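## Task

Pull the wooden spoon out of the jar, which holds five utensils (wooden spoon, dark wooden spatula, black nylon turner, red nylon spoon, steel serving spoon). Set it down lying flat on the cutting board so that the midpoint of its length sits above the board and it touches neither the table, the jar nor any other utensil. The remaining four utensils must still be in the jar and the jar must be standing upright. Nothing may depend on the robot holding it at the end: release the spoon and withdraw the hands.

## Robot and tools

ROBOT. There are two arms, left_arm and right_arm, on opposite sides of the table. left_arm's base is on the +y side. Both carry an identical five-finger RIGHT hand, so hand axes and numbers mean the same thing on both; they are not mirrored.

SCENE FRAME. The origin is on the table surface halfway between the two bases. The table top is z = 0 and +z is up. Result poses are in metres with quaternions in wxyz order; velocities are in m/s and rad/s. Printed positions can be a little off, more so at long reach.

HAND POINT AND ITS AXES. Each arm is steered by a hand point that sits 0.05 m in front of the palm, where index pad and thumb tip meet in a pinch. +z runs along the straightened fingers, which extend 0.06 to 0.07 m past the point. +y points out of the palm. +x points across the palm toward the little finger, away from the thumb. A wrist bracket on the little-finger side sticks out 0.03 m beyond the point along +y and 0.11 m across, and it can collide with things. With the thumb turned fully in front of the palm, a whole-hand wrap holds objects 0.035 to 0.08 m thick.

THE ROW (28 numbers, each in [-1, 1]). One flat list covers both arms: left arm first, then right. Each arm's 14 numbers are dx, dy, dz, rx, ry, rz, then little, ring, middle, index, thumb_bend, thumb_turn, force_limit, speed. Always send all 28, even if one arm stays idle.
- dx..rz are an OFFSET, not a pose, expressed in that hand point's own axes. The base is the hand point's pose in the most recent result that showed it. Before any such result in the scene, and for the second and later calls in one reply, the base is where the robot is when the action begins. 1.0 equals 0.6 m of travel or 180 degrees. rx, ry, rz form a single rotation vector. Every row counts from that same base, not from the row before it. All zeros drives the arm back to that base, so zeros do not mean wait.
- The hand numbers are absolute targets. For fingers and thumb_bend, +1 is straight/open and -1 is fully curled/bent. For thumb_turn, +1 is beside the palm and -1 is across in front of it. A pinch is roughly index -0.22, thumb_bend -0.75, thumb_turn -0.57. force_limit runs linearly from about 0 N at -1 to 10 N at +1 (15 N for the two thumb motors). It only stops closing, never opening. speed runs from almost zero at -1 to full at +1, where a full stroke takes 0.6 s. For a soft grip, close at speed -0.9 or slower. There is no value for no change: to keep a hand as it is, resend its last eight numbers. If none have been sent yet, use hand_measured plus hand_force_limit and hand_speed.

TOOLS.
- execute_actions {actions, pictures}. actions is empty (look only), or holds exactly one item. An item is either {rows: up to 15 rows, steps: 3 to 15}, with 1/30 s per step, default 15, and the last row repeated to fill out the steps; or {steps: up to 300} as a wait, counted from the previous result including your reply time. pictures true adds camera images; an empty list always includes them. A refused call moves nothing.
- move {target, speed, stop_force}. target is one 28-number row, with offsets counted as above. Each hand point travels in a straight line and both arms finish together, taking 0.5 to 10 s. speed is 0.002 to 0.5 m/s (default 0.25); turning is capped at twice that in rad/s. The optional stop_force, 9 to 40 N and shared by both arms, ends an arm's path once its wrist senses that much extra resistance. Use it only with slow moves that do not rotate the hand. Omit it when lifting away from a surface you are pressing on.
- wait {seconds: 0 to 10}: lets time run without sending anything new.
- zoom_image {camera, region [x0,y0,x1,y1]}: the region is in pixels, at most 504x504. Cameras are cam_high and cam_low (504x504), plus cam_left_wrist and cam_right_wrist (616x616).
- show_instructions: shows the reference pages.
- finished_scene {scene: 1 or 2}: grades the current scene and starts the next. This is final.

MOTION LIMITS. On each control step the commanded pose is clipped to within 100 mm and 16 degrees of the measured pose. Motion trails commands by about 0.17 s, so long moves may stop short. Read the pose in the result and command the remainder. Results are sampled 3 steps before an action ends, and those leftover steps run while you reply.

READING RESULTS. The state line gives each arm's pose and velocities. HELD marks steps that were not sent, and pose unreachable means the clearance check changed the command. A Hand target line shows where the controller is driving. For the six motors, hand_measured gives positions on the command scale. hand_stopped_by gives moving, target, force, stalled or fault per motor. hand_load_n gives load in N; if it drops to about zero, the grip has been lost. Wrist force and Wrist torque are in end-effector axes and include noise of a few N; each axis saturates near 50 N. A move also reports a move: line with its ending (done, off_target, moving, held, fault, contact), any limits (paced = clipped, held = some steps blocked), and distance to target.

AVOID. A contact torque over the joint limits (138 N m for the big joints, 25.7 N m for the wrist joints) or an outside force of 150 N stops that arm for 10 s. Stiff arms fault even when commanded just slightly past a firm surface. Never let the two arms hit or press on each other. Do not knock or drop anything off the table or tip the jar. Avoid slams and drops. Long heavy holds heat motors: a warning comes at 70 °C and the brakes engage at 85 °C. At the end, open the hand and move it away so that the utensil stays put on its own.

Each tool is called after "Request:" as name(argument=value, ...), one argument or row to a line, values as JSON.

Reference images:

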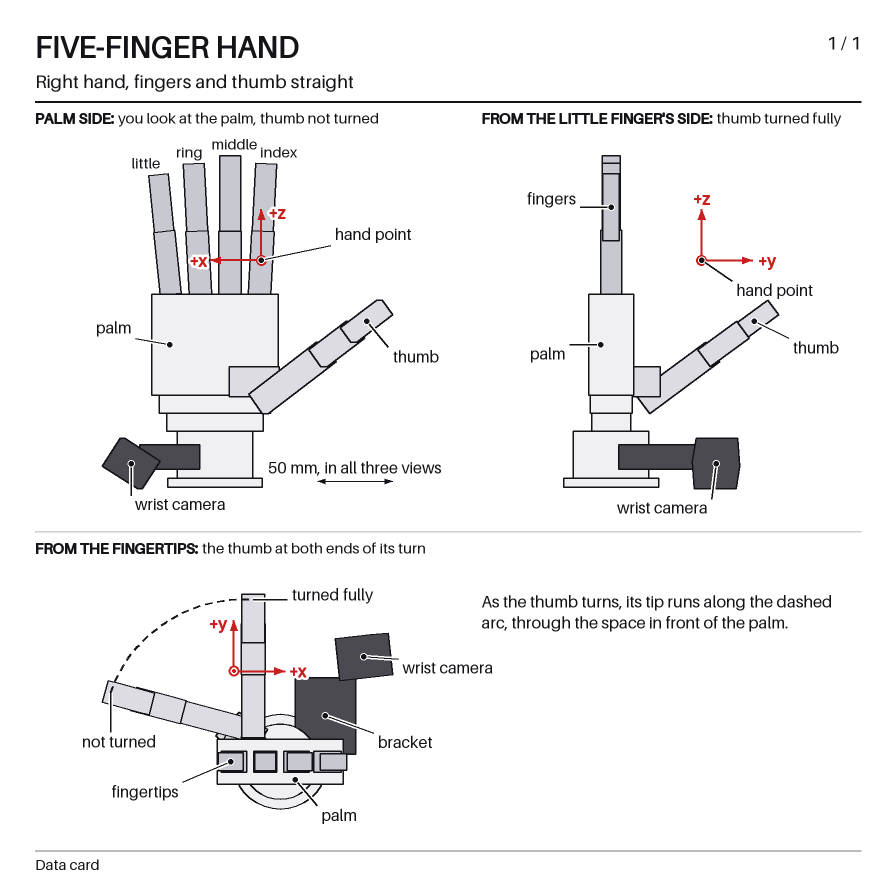

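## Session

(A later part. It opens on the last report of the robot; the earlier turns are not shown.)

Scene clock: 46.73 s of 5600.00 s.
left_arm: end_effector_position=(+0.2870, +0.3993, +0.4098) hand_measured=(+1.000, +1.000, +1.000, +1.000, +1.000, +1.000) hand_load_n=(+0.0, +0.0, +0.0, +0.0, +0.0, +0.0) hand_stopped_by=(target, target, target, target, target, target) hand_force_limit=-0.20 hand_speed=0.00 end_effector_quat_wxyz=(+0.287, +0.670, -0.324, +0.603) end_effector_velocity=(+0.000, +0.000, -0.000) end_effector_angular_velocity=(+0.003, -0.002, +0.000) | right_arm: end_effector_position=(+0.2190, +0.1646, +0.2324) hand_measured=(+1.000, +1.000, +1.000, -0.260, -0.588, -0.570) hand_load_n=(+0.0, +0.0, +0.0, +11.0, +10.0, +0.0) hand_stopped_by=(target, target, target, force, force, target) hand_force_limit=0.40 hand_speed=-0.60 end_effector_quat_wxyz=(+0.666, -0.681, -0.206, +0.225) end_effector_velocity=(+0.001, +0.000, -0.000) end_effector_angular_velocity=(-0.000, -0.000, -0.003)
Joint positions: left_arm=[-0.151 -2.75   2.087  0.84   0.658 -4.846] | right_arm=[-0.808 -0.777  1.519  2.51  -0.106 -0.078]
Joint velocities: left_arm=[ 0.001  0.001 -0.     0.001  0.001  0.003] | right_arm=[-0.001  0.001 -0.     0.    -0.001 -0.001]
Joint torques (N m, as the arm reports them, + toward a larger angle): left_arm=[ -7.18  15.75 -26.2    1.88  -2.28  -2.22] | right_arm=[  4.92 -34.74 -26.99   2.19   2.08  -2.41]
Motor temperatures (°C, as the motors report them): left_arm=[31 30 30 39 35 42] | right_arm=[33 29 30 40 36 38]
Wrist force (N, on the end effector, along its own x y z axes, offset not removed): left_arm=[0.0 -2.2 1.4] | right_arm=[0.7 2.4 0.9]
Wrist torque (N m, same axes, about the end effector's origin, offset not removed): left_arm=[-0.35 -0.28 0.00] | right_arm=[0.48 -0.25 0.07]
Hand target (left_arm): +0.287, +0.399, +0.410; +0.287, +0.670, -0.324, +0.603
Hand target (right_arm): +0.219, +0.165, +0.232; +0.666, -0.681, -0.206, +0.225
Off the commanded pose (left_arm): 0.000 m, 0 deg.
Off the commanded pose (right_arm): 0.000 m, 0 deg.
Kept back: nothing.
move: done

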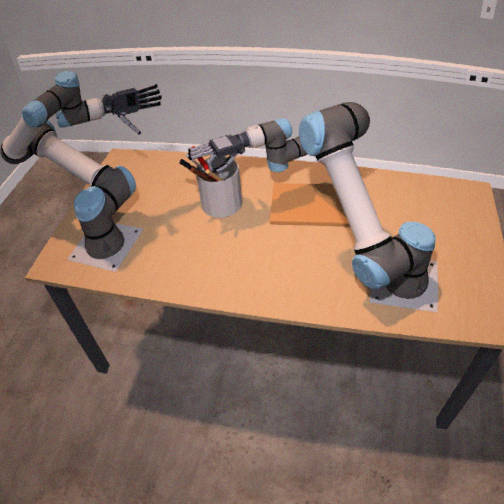

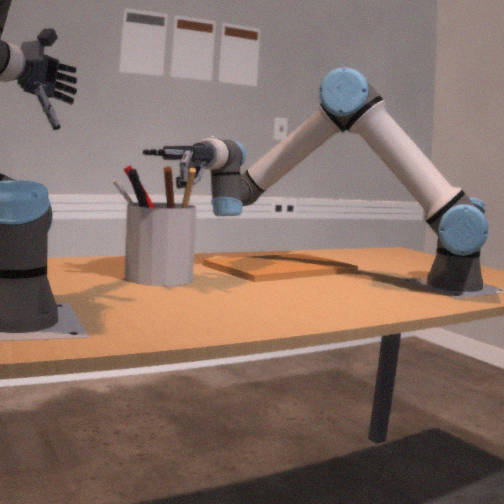

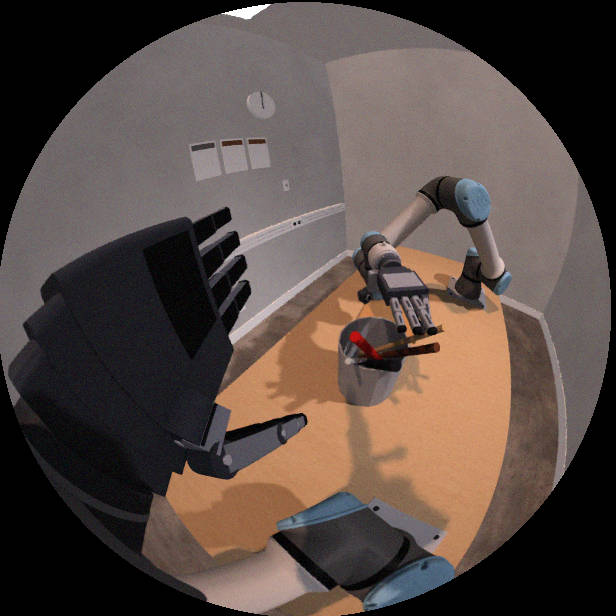

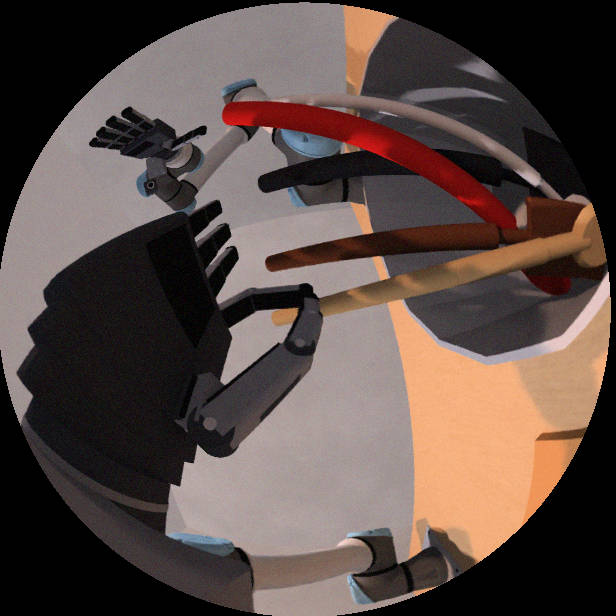

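Request:
move(
  target=[0,0,0,0,0,0,1,1,1,1,1,1,-0.2,0,0.02,0,-0.02,0,0,0,1,1,1,0.5,-0.7,-0.57,0.4,0],
  speed=0.02,
)

Request:
move(
  target=[0,0,0,0,0,0,1,1,1,1,1,1,-0.2,0,-0.045,0,0,0,0,0,1,1,1,0.5,-0.7,-0.57,0.4,0],
  speed=0.02,
)

Request:
zoom_image(
  camera="cam_right_wrist",
  region=[208, 208, 408, 408],
)

Request:
zoom_image(
  camera="cam_high",
  region=[160, 120, 280, 220],
)

Scene clock: 48.13 s of 5600.00 s.
left_arm: end_effector_position=(+0.2870, +0.3993, +0.4098) hand_measured=(+1.000, +1.000, +1.000, +1.000, +1.000, +1.000) hand_load_n=(+0.0, +0.0, +0.0, +0.0, +0.0, +0.0) hand_stopped_by=(target, target, target, target, target, target) hand_force_limit=-0.20 hand_speed=0.00 end_effector_quat_wxyz=(+0.287, +0.670, -0.324, +0.603) end_effector_velocity=(-0.000, -0.000, +0.000) end_effector_angular_velocity=(-0.001, +0.001, -0.001) | right_arm: end_effector_position=(+0.2354, +0.1619, +0.2322) hand_measured=(+1.000, +1.000, +1.000, +0.500, -0.700, -0.570) hand_load_n=(+0.0, +0.0, +0.0, +0.0, +0.0, +0.0) hand_stopped_by=(target, target, target, target, target, target) hand_force_limit=0.40 hand_speed=0.00 end_effector_quat_wxyz=(+0.666, -0.681, -0.206, +0.225) end_effector_velocity=(+0.002, -0.000, -0.001) end_effector_angular_velocity=(-0.001, -0.000, +0.003)
Joint positions: left_arm=[-0.151 -2.75   2.087  0.84   0.658 -4.846] | right_arm=[-0.829 -0.767  1.499  2.542 -0.085 -0.101]
Joint velocities: left_arm=[-0.001 -0.    -0.     0.001  0.    -0.002] | right_arm=[-0.002  0.     0.     0.017  0.005 -0.017]
Joint torques (N m, as the arm reports them, + toward a larger angle): left_arm=[ -7.75  16.13 -26.34   1.9   -2.4   -2.22] | right_arm=[-11.49 -41.4  -24.35   2.64   2.21  -2.55]
Motor temperatures (°C, as the motors report them): left_arm=[31 30 30 39 35 42] | right_arm=[33 29 30 40 36 38]
Wrist force (N, on the end effector, along its own x y z axes, offset not removed): left_arm=[1.4 -0.4 0.4] | right_arm=[0.6 3.2 2.4]
Wrist torque (N m, same axes, about the end effector's origin, offset not removed): left_arm=[-0.04 -0.41 0.15] | right_arm=[0.54 -0.38 0.06]
Hand target (left_arm): +0.287, +0.399, +0.410; +0.287, +0.670, -0.324, +0.603
Hand target (right_arm): +0.236, +0.162, +0.232; +0.666, -0.681, -0.206, +0.225
Off the commanded pose (left_arm): 0.000 m, 0 deg.
Off the commanded pose (right_arm): 0.000 m, 0 deg.
Kept back: nothing.
move: done

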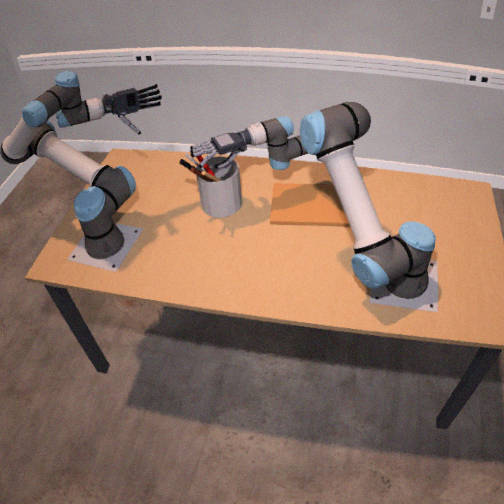

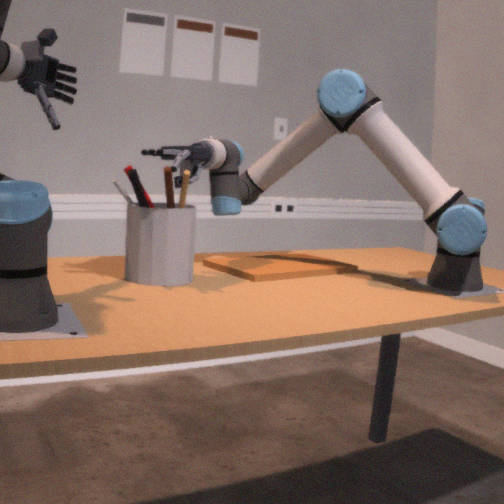

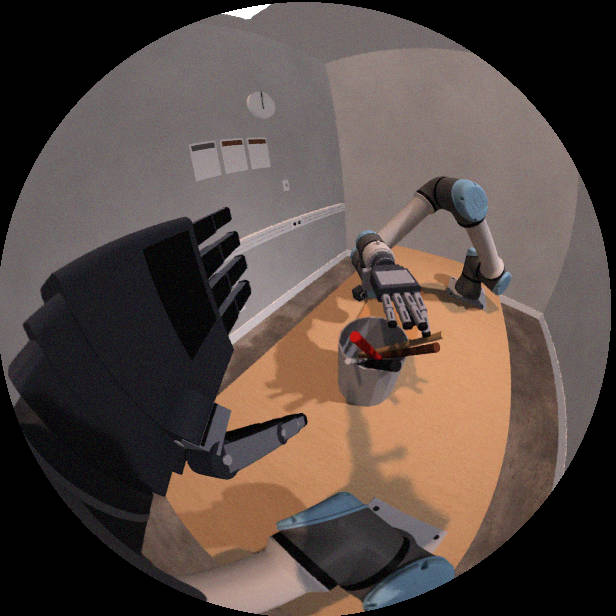

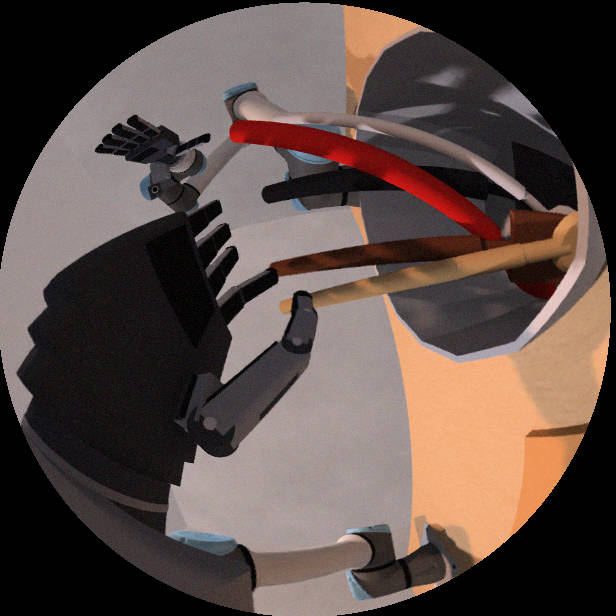

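Scene clock: 49.80 s of 5600.00 s.
left_arm: end_effector_position=(+0.2870, +0.3993, +0.4098) hand_measured=(+1.000, +1.000, +1.000, +1.000, +1.000, +1.000) hand_load_n=(+0.0, +0.0, +0.0, +0.0, +0.0, +0.0) hand_stopped_by=(target, target, target, target, target, target) hand_force_limit=-0.20 hand_speed=0.00 end_effector_quat_wxyz=(+0.287, +0.670, -0.324, +0.603) end_effector_velocity=(+0.000, +0.000, +0.000) end_effector_angular_velocity=(-0.001, -0.001, +0.000) | right_arm: end_effector_position=(+0.2137, +0.1465, +0.2330) hand_measured=(+1.000, +1.000, +1.000, +0.500, -0.700, -0.570) hand_load_n=(+0.0, +0.0, +0.0, +0.0, +0.0, +0.0) hand_stopped_by=(target, target, target, target, target, target) hand_force_limit=0.40 hand_speed=0.00 end_effector_quat_wxyz=(+0.666, -0.681, -0.206, +0.225) end_effector_velocity=(-0.002, -0.002, +0.000) end_effector_angular_velocity=(-0.001, +0.002, +0.000)
Joint positions: left_arm=[-0.151 -2.75   2.087  0.84   0.658 -4.846] | right_arm=[-0.825 -0.812  1.589  2.493 -0.089 -0.096]
Joint velocities: left_arm=[ 0.001 -0.    -0.    -0.002  0.001  0.003] | right_arm=[-0.    -0.004  0.008 -0.007  0.001  0.005]
Joint torques (N m, as the arm reports them, + toward a larger angle): left_arm=[ -7.57  15.96 -26.33   1.91  -2.42  -2.21] | right_arm=[ 14.02 -51.35  -6.08  -2.79  -1.82   2.55]
Motor temperatures (°C, as the motors report them): left_arm=[31 30 30 39 35 42] | right_arm=[33 29 30 40 36 38]
Wrist force (N, on the end effector, along its own x y z axes, offset not removed): left_arm=[0.0 -1.4 -0.2] | right_arm=[1.4 2.9 3.0]
Wrist torque (N m, same axes, about the end effector's origin, offset not removed): left_arm=[-0.16 -0.21 -0.01] | right_arm=[0.47 -0.39 0.04]
Hand target (left_arm): +0.287, +0.399, +0.410; +0.287, +0.670, -0.324, +0.603
Hand target (right_arm): +0.213, +0.146, +0.233; +0.666, -0.681, -0.206, +0.225
Off the commanded pose (left_arm): 0.000 m, 0 deg.
Off the commanded pose (right_arm): 0.000 m, 0 deg.
Kept back: nothing.
move: done

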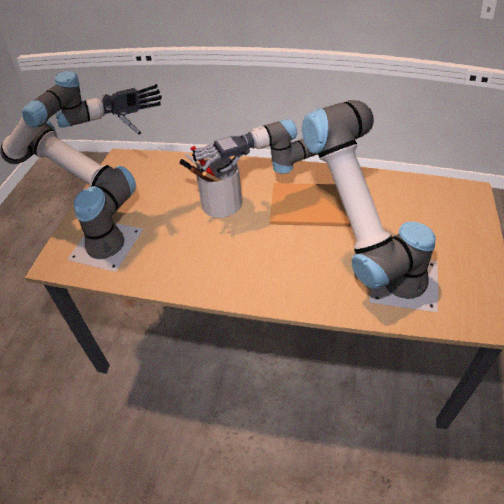

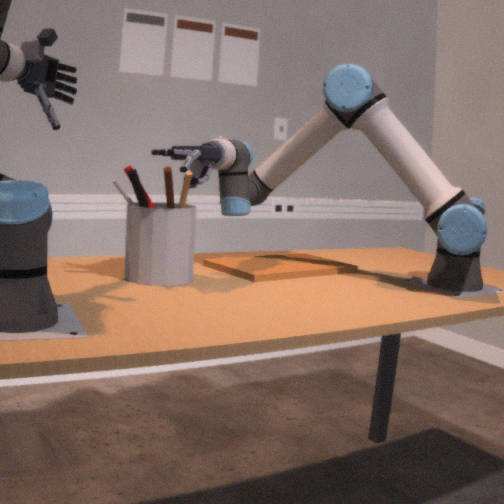

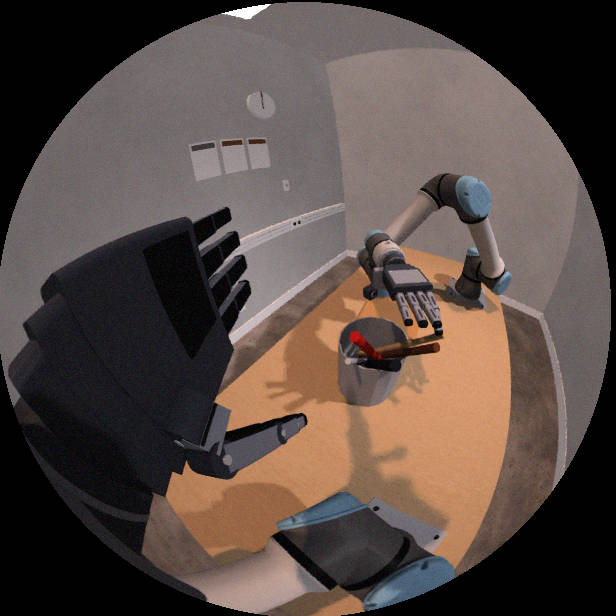

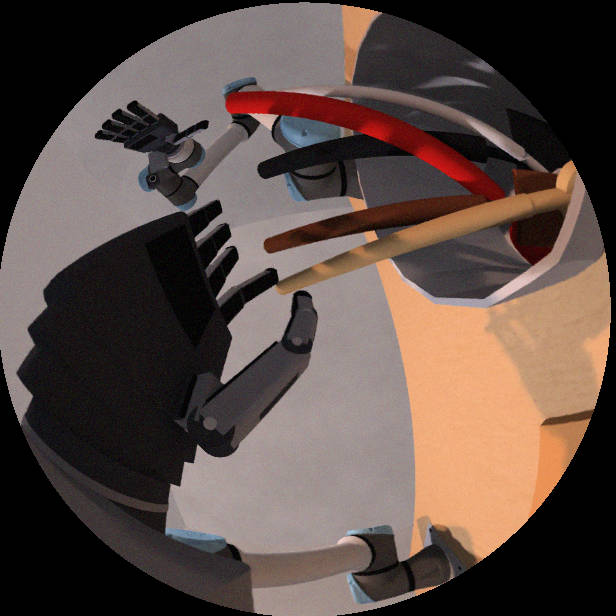

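Region (208, 208, 408, 408) of cam_right_wrist's 616x616 image, scaled by 2.520, with more detail than that image has.

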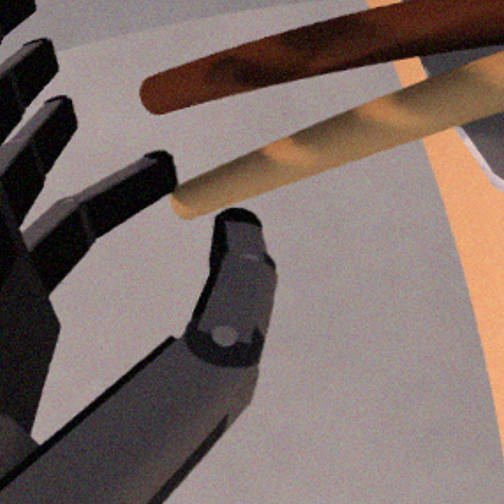

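Region (160, 120, 280, 220) of cam_high's 504x504 image, scaled by 4.200, with more detail than that image has.

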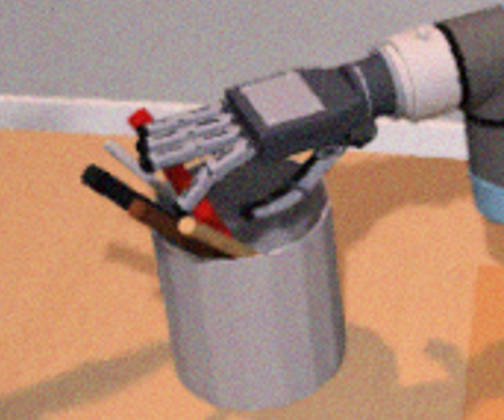

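Request:
move(
  target=[0,0,0,0,0,0,1,1,1,1,1,1,-0.2,0,-0.05,0.015,0,0,0,0,1,1,1,0.5,-0.7,-0.57,0.4,0],
  speed=0.02,
)

Request:
zoom_image(
  camera="cam_right_wrist",
  region=[208, 208, 408, 408],
)

Request:
zoom_image(
  camera="cam_high",
  region=[160, 120, 280, 220],
)

Request:
zoom_image(
  camera="cam_low",
  region=[110, 110, 230, 230],
)

Scene clock: 51.90 s of 5600.00 s.
left_arm: end_effector_position=(+0.2870, +0.3993, +0.4098) hand_measured=(+1.000, +1.000, +1.000, +1.000, +1.000, +1.000) hand_load_n=(+0.0, +0.0, +0.0, +0.0, +0.0, +0.0) hand_stopped_by=(target, target, target, target, target, target) hand_force_limit=-0.20 hand_speed=0.00 end_effector_quat_wxyz=(+0.287, +0.670, -0.324, +0.603) end_effector_velocity=(-0.000, -0.000, +0.000) end_effector_angular_velocity=(-0.000, +0.001, -0.001) | right_arm: end_effector_position=(+0.1894, +0.1290, +0.2250) hand_measured=(+1.000, +1.000, +1.000, +0.500, -0.700, -0.570) hand_load_n=(+0.0, +0.0, +0.0, +0.0, +0.0, +0.0) hand_stopped_by=(target, target, target, target, target, target) hand_force_limit=0.40 hand_speed=0.00 end_effector_quat_wxyz=(+0.666, -0.681, -0.206, +0.225) end_effector_velocity=(-0.002, -0.002, -0.001) end_effector_angular_velocity=(+0.001, -0.001, -0.001)
Joint positions: left_arm=[-0.151 -2.75   2.087  0.84   0.658 -4.846] | right_arm=[-0.82  -0.845  1.686  2.424 -0.094 -0.091]
Joint velocities: left_arm=[-0.    -0.    -0.     0.     0.001 -0.001] | right_arm=[-0.    -0.001  0.007 -0.011 -0.001  0.004]
Joint torques (N m, as the arm reports them, + toward a larger angle): left_arm=[ -7.26  15.84 -26.49   1.8   -2.31  -2.22] | right_arm=[ 12.75 -49.42  -7.92  -2.74  -1.52   2.58]
Motor temperatures (°C, as the motors report them): left_arm=[31 30 30 39 35 42] | right_arm=[33 29 30 40 36 38]
Wrist force (N, on the end effector, along its own x y z axes, offset not removed): left_arm=[-0.2 -1.0 0.0] | right_arm=[0.5 3.0 5.0]
Wrist torque (N m, same axes, about the end effector's origin, offset not removed): left_arm=[-0.11 -0.23 0.04] | right_arm=[0.37 -0.38 0.16]
Hand target (left_arm): +0.287, +0.399, +0.410; +0.287, +0.670, -0.324, +0.603
Hand target (right_arm): +0.189, +0.129, +0.225; +0.666, -0.681, -0.206, +0.225
Off the commanded pose (left_arm): 0.000 m, 0 deg.
Off the commanded pose (right_arm): 0.000 m, 0 deg.
Kept back: nothing.
move: done

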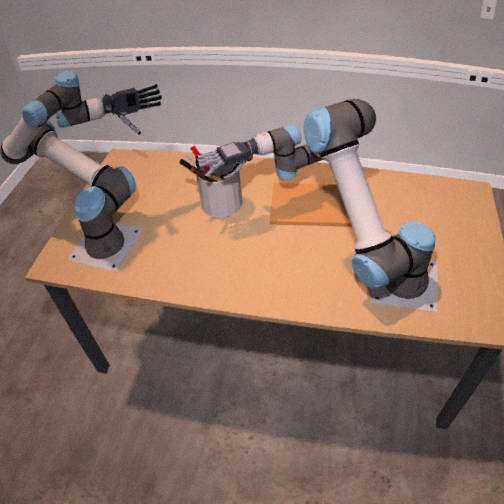

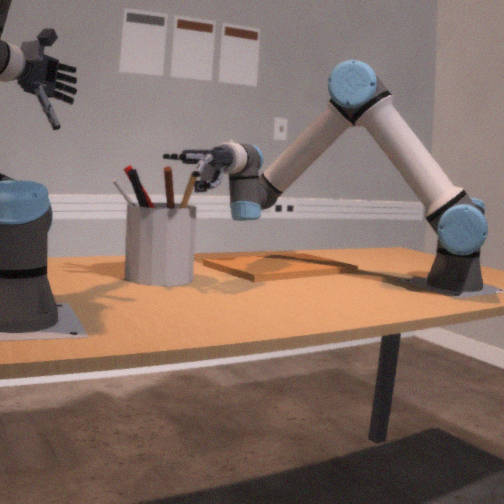

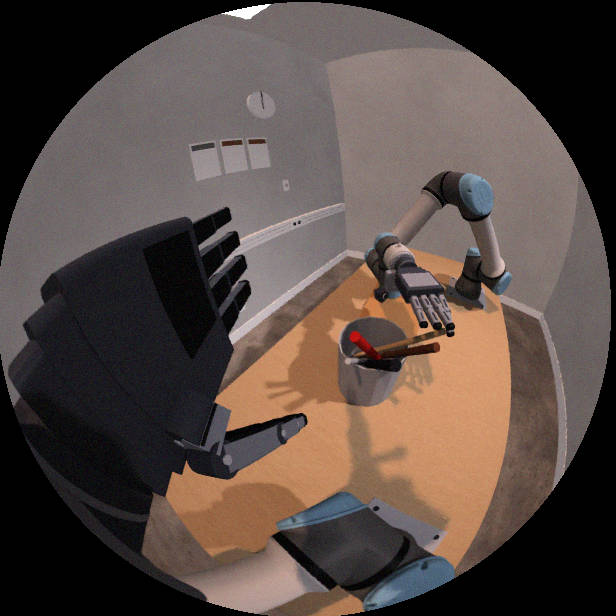

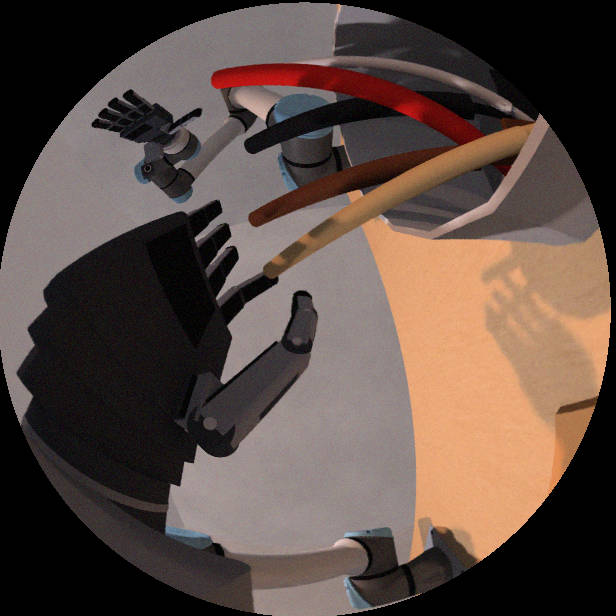

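Region (208, 208, 408, 408) of cam_right_wrist's 616x616 image, scaled by 2.520, with more detail than that image has.

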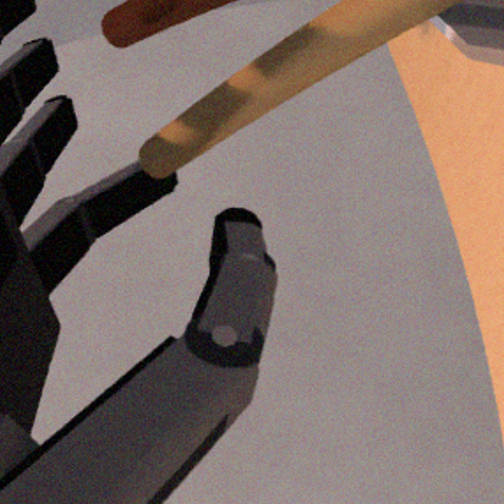

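Region (160, 120, 280, 220) of cam_high's 504x504 image, scaled by 4.200, with more detail than that image has.

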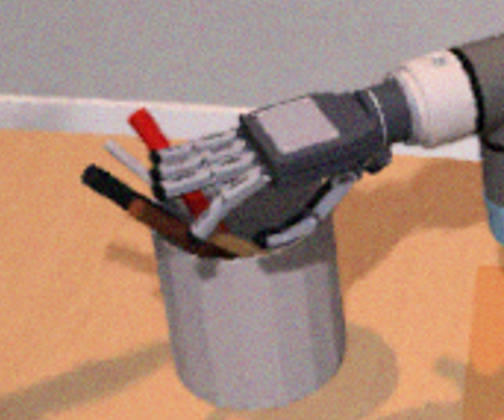

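Region (110, 110, 230, 230) of cam_low's 504x504 image, scaled by 4.200, with more detail than that image has.

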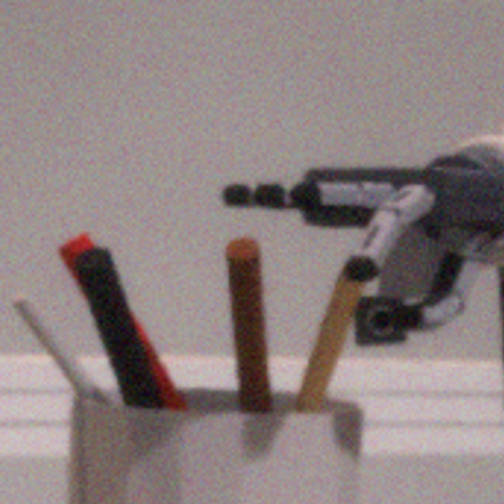

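Request:
move(
  target=[0,0,0,0,0,0,1,1,1,1,1,1,-0.2,0,0.02,0,0.03,0,0,0,1,1,1,0.5,-0.7,-0.57,0.4,0],
  speed=0.02,
)

Request:
zoom_image(
  camera="cam_right_wrist",
  region=[158, 158, 458, 458],
)

Request:
zoom_image(
  camera="cam_low",
  region=[110, 110, 230, 230],
)

Scene clock: 53.53 s of 5600.00 s.
left_arm: end_effector_position=(+0.2870, +0.3993, +0.4098) hand_measured=(+1.000, +1.000, +1.000, +1.000, +1.000, +1.000) hand_load_n=(+0.0, +0.0, +0.0, +0.0, +0.0, +0.0) hand_stopped_by=(target, target, target, target, target, target) hand_force_limit=-0.20 hand_speed=0.00 end_effector_quat_wxyz=(+0.287, +0.670, -0.324, +0.603) end_effector_velocity=(-0.000, -0.000, -0.000) end_effector_angular_velocity=(+0.001, -0.000, -0.001) | right_arm: end_effector_position=(+0.1887, +0.1503, +0.2244) hand_measured=(+1.000, +1.000, +1.000, +0.500, -0.700, -0.570) hand_load_n=(+0.0, +0.0, +0.0, +0.0, +0.0, +0.0) hand_stopped_by=(target, target, target, target, target, target) hand_force_limit=0.40 hand_speed=0.00 end_effector_quat_wxyz=(+0.666, -0.681, -0.206, +0.225) end_effector_velocity=(+0.001, +0.003, -0.000) end_effector_angular_velocity=(-0.002, +0.003, -0.002)
Joint positions: left_arm=[-0.151 -2.75   2.087  0.84   0.658 -4.846] | right_arm=[-0.792 -0.811  1.619  2.43  -0.123 -0.064]
Joint velocities: left_arm=[-0.001  0.001 -0.     0.001  0.001  0.   ] | right_arm=[ 0.003  0.006 -0.011 -0.    -0.004  0.009]
Joint torques (N m, as the arm reports them, + toward a larger angle): left_arm=[ -7.6   16.58 -25.99   1.86  -2.34  -2.21] | right_arm=[ 10.68 -33.6  -25.14  -2.38  -1.9    2.78]
Motor temperatures (°C, as the motors report them): left_arm=[31 30 30 39 35 42] | right_arm=[33 29 30 40 36 38]
Wrist force (N, on the end effector, along its own x y z axes, offset not removed): left_arm=[-0.7 -1.2 0.6] | right_arm=[1.4 1.2 2.0]
Wrist torque (N m, same axes, about the end effector's origin, offset not removed): left_arm=[-0.18 -0.17 0.05] | right_arm=[0.27 -0.43 0.07]
Hand target (left_arm): +0.287, +0.399, +0.410; +0.287, +0.670, -0.324, +0.603
Hand target (right_arm): +0.189, +0.151, +0.224; +0.666, -0.681, -0.206, +0.225
Off the commanded pose (left_arm): 0.000 m, 0 deg.
Off the commanded pose (right_arm): 0.000 m, 0 deg.
Kept back: nothing.
move: done

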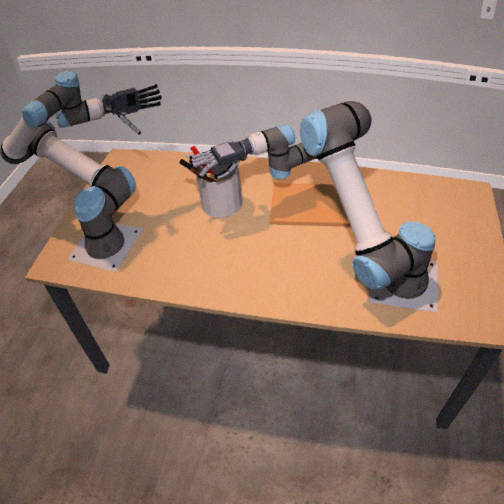

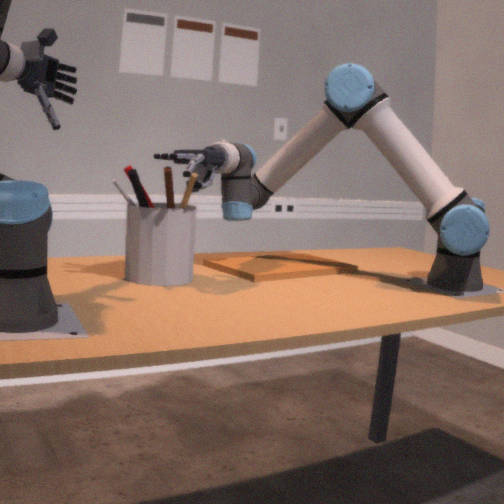

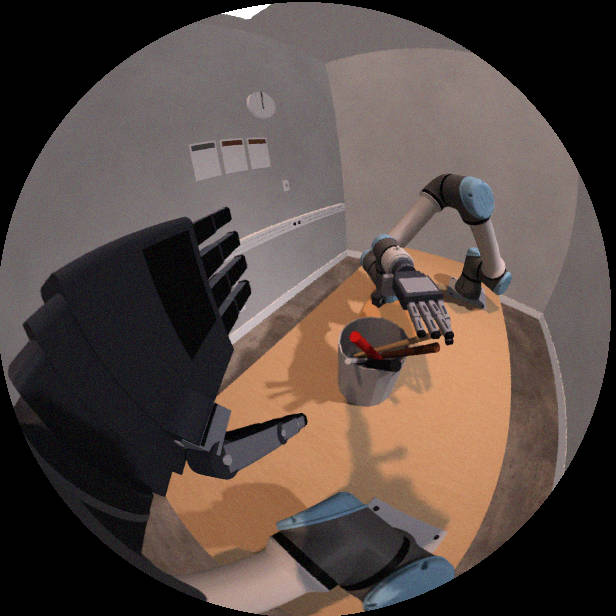

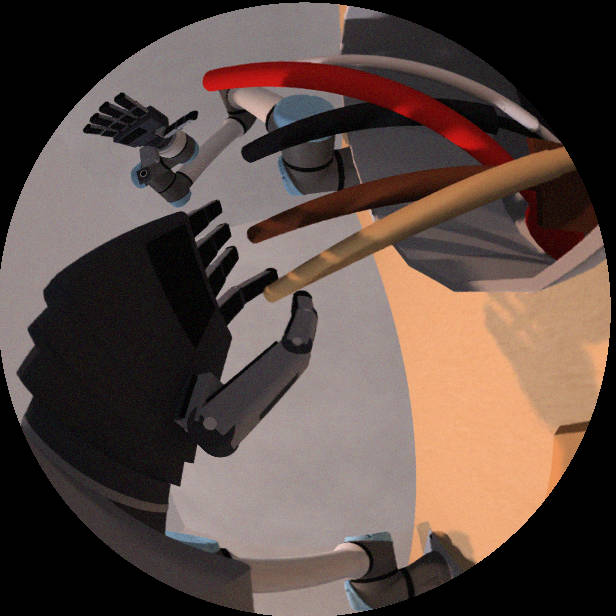

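Region (158, 158, 458, 458) of cam_right_wrist's 616x616 image, scaled by 1.680, with more detail than that image has.

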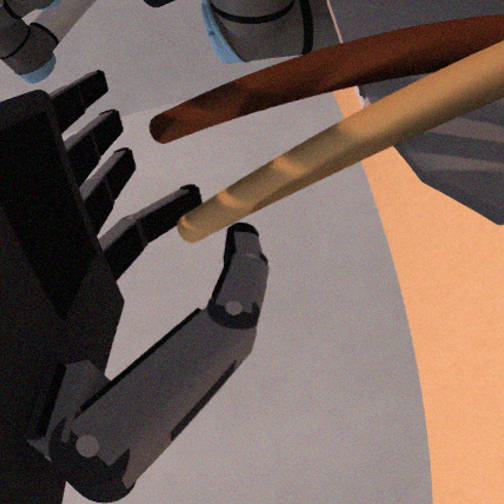

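Region (110, 110, 230, 230) of cam_low's 504x504 image, scaled by 4.200, with more detail than that image has.

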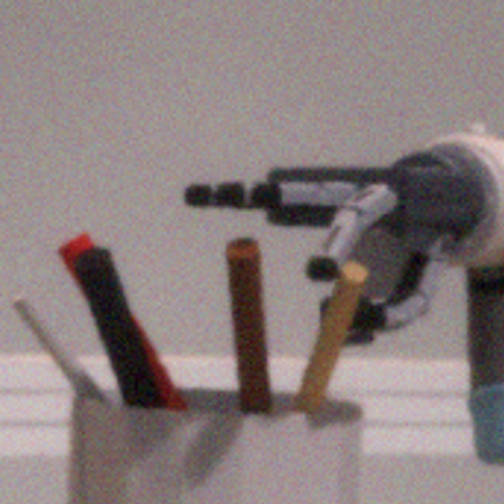

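In the gap; +x a bit, then close.

Request:
move(
  target=[0,0,0,0,0,0,1,1,1,1,1,1,-0.2,0,0.015,0.01,0,0,0,0,1,1,1,0.5,-0.7,-0.57,0.4,0],
  speed=0.02,
)

Request:
move(
  target=[0,0,0,0,0,0,1,1,1,1,1,1,-0.2,0,0,0,0,0,0,0,1,1,1,-0.5,-0.9,-0.57,0.4,-0.6],
)

Request:
zoom_image(
  camera="cam_right_wrist",
  region=[158, 158, 458, 458],
)

Scene clock: 54.63 s of 5600.00 s.
left_arm: end_effector_position=(+0.2870, +0.3993, +0.4098) hand_measured=(+1.000, +1.000, +1.000, +1.000, +1.000, +1.000) hand_load_n=(+0.0, +0.0, +0.0, +0.0, +0.0, +0.0) hand_stopped_by=(target, target, target, target, target, target) hand_force_limit=-0.20 hand_speed=0.00 end_effector_quat_wxyz=(+0.287, +0.670, -0.324, +0.603) end_effector_velocity=(+0.000, -0.000, -0.000) end_effector_angular_velocity=(+0.002, -0.001, +0.003) | right_arm: end_effector_position=(+0.1957, +0.1552, +0.2183) hand_measured=(+1.000, +1.000, +1.000, +0.500, -0.700, -0.570) hand_load_n=(+0.0, +0.0, +0.0, +0.0, +0.0, +0.0) hand_stopped_by=(target, target, target, target, target, target) hand_force_limit=0.40 hand_speed=0.00 end_effector_quat_wxyz=(+0.666, -0.681, -0.206, +0.225) end_effector_velocity=(+0.002, +0.001, -0.002) end_effector_angular_velocity=(-0.000, +0.000, -0.000)
Joint positions: left_arm=[-0.151 -2.75   2.087  0.84   0.658 -4.846] | right_arm=[-0.794 -0.788  1.593  2.435 -0.121 -0.066]
Joint velocities: left_arm=[ 0.001  0.002  0.     0.    -0.001 -0.   ] | right_arm=[-0.001  0.006 -0.007  0.001  0.001  0.   ]
Joint torques (N m, as the arm reports them, + toward a larger angle): left_arm=[ -7.62  15.95 -26.71   1.87  -2.4   -2.13] | right_arm=[-13.53 -35.33 -23.49   2.55   2.11  -2.07]
Motor temperatures (°C, as the motors report them): left_arm=[31 30 30 39 35 42] | right_arm=[33 29 30 40 36 38]
Wrist force (N, on the end effector, along its own x y z axes, offset not removed): left_arm=[-0.9 -1.2 2.0] | right_arm=[-0.8 1.9 1.9]
Wrist torque (N m, same axes, about the end effector's origin, offset not removed): left_arm=[-0.25 -0.12 0.05] | right_arm=[0.40 -0.10 -0.04]
Hand target (left_arm): +0.287, +0.399, +0.410; +0.287, +0.670, -0.324, +0.603
Hand target (right_arm): +0.196, +0.155, +0.218; +0.666, -0.681, -0.206, +0.225
Off the commanded pose (left_arm): 0.000 m, 0 deg.
Off the commanded pose (right_arm): 0.000 m, 0 deg.
Kept back: nothing.
move: done

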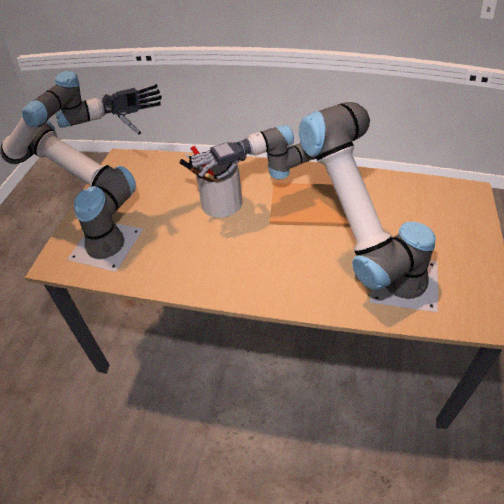

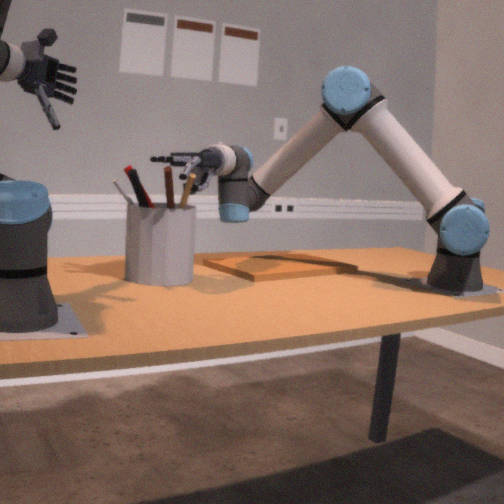

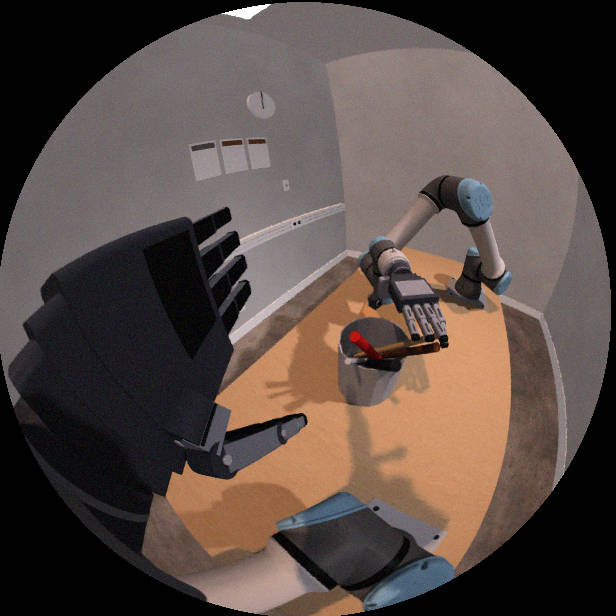

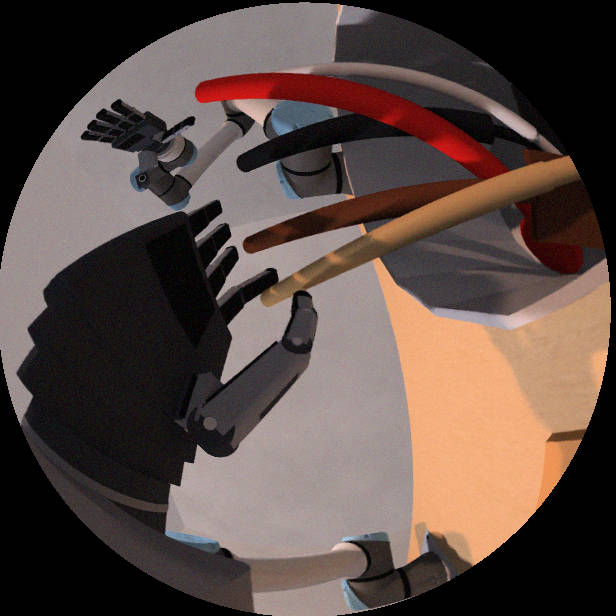

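Scene clock: 55.37 s of 5600.00 s.
left_arm: end_effector_position=(+0.2870, +0.3993, +0.4098) hand_measured=(+1.000, +1.000, +1.000, +1.000, +1.000, +1.000) hand_load_n=(+0.0, +0.0, +0.0, +0.0, +0.0, +0.0) hand_stopped_by=(target, target, target, target, target, target) hand_force_limit=-0.20 hand_speed=0.00 end_effector_quat_wxyz=(+0.287, +0.670, -0.324, +0.603) end_effector_velocity=(+0.000, +0.001, -0.000) end_effector_angular_velocity=(+0.001, -0.001, +0.002) | right_arm: end_effector_position=(+0.1957, +0.1552, +0.2183) hand_measured=(+1.000, +1.000, +1.000, +0.394, -0.896, -0.570) hand_load_n=(+0.0, +0.0, +0.0, +7.0, +3.0, +1.5) hand_stopped_by=(target, target, target, force, target, target) hand_force_limit=0.40 hand_speed=-0.60 end_effector_quat_wxyz=(+0.666, -0.681, -0.206, +0.225) end_effector_velocity=(+0.000, +0.000, +0.000) end_effector_angular_velocity=(+0.000, -0.000, -0.001)
Joint positions: left_arm=[-0.151 -2.75   2.087  0.84   0.658 -4.846] | right_arm=[-0.794 -0.788  1.593  2.435 -0.121 -0.066]
Joint velocities: left_arm=[ 0.001 -0.    -0.     0.001 -0.001  0.   ] | right_arm=[-0.    -0.     0.     0.    -0.001 -0.   ]
Joint torques (N m, as the arm reports them, + toward a larger angle): left_arm=[ -7.72  16.14 -26.53   1.87  -2.36  -2.23] | right_arm=[ -9.15 -47.86  -5.45   0.73  -2.17  -1.44]
Motor temperatures (°C, as the motors report them): left_arm=[31 30 30 39 35 42] | right_arm=[33 29 30 40 36 38]
Wrist force (N, on the end effector, along its own x y z axes, offset not removed): left_arm=[0.4 -2.6 1.6] | right_arm=[-1.6 -4.3 3.5]
Wrist torque (N m, same axes, about the end effector's origin, offset not removed): left_arm=[-0.45 -0.38 0.02] | right_arm=[0.22 -0.33 0.11]
Hand target (left_arm): +0.287, +0.399, +0.410; +0.287, +0.670, -0.324, +0.603
Hand target (right_arm): +0.196, +0.155, +0.218; +0.666, -0.681, -0.206, +0.225
Off the commanded pose (left_arm): 0.000 m, 0 deg.
Off the commanded pose (right_arm): 0.000 m, 0 deg.
Kept back: nothing.
move: done

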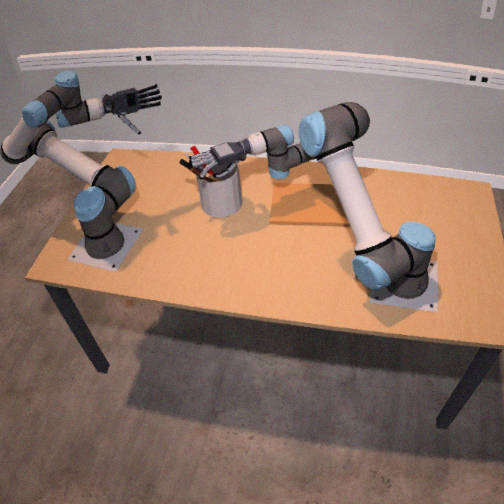

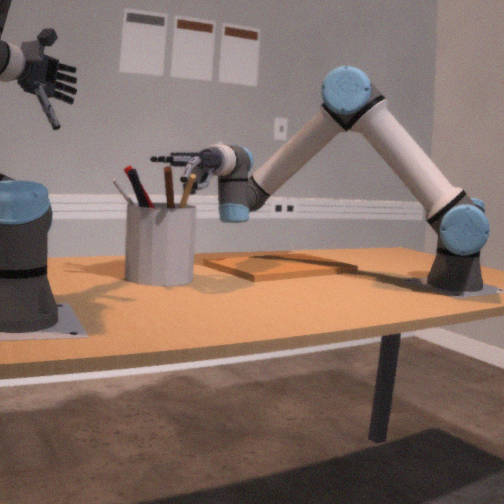

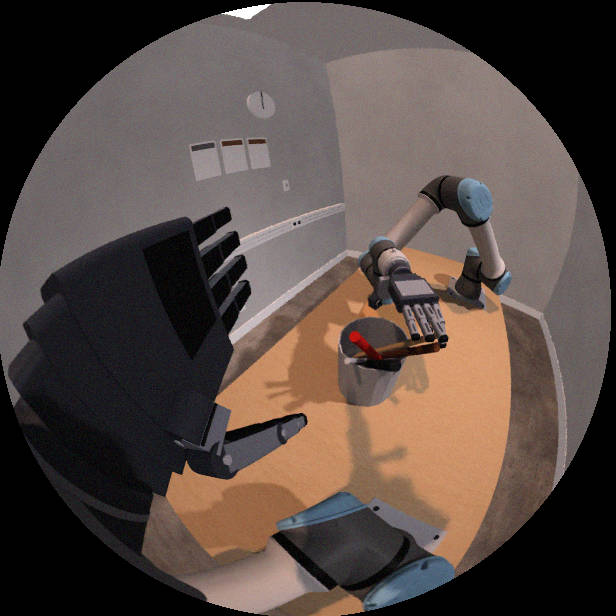

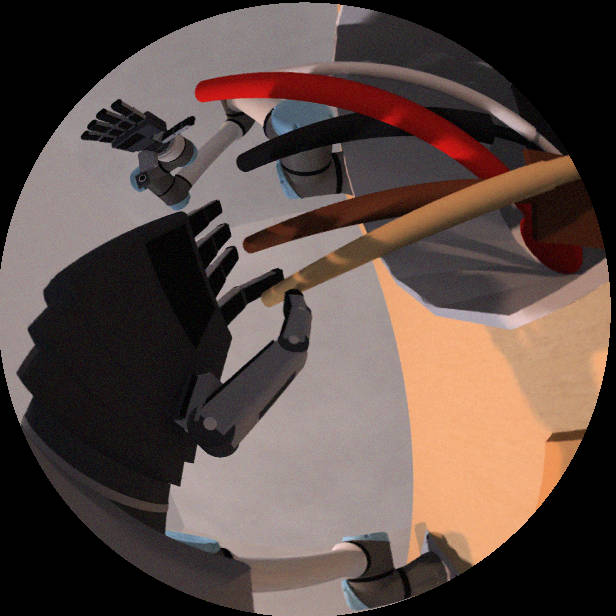

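Region (158, 158, 458, 458) of cam_right_wrist's 616x616 image, scaled by 1.680, with more detail than that image has.

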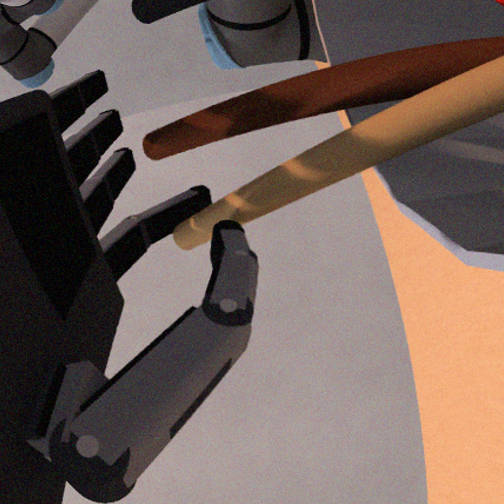

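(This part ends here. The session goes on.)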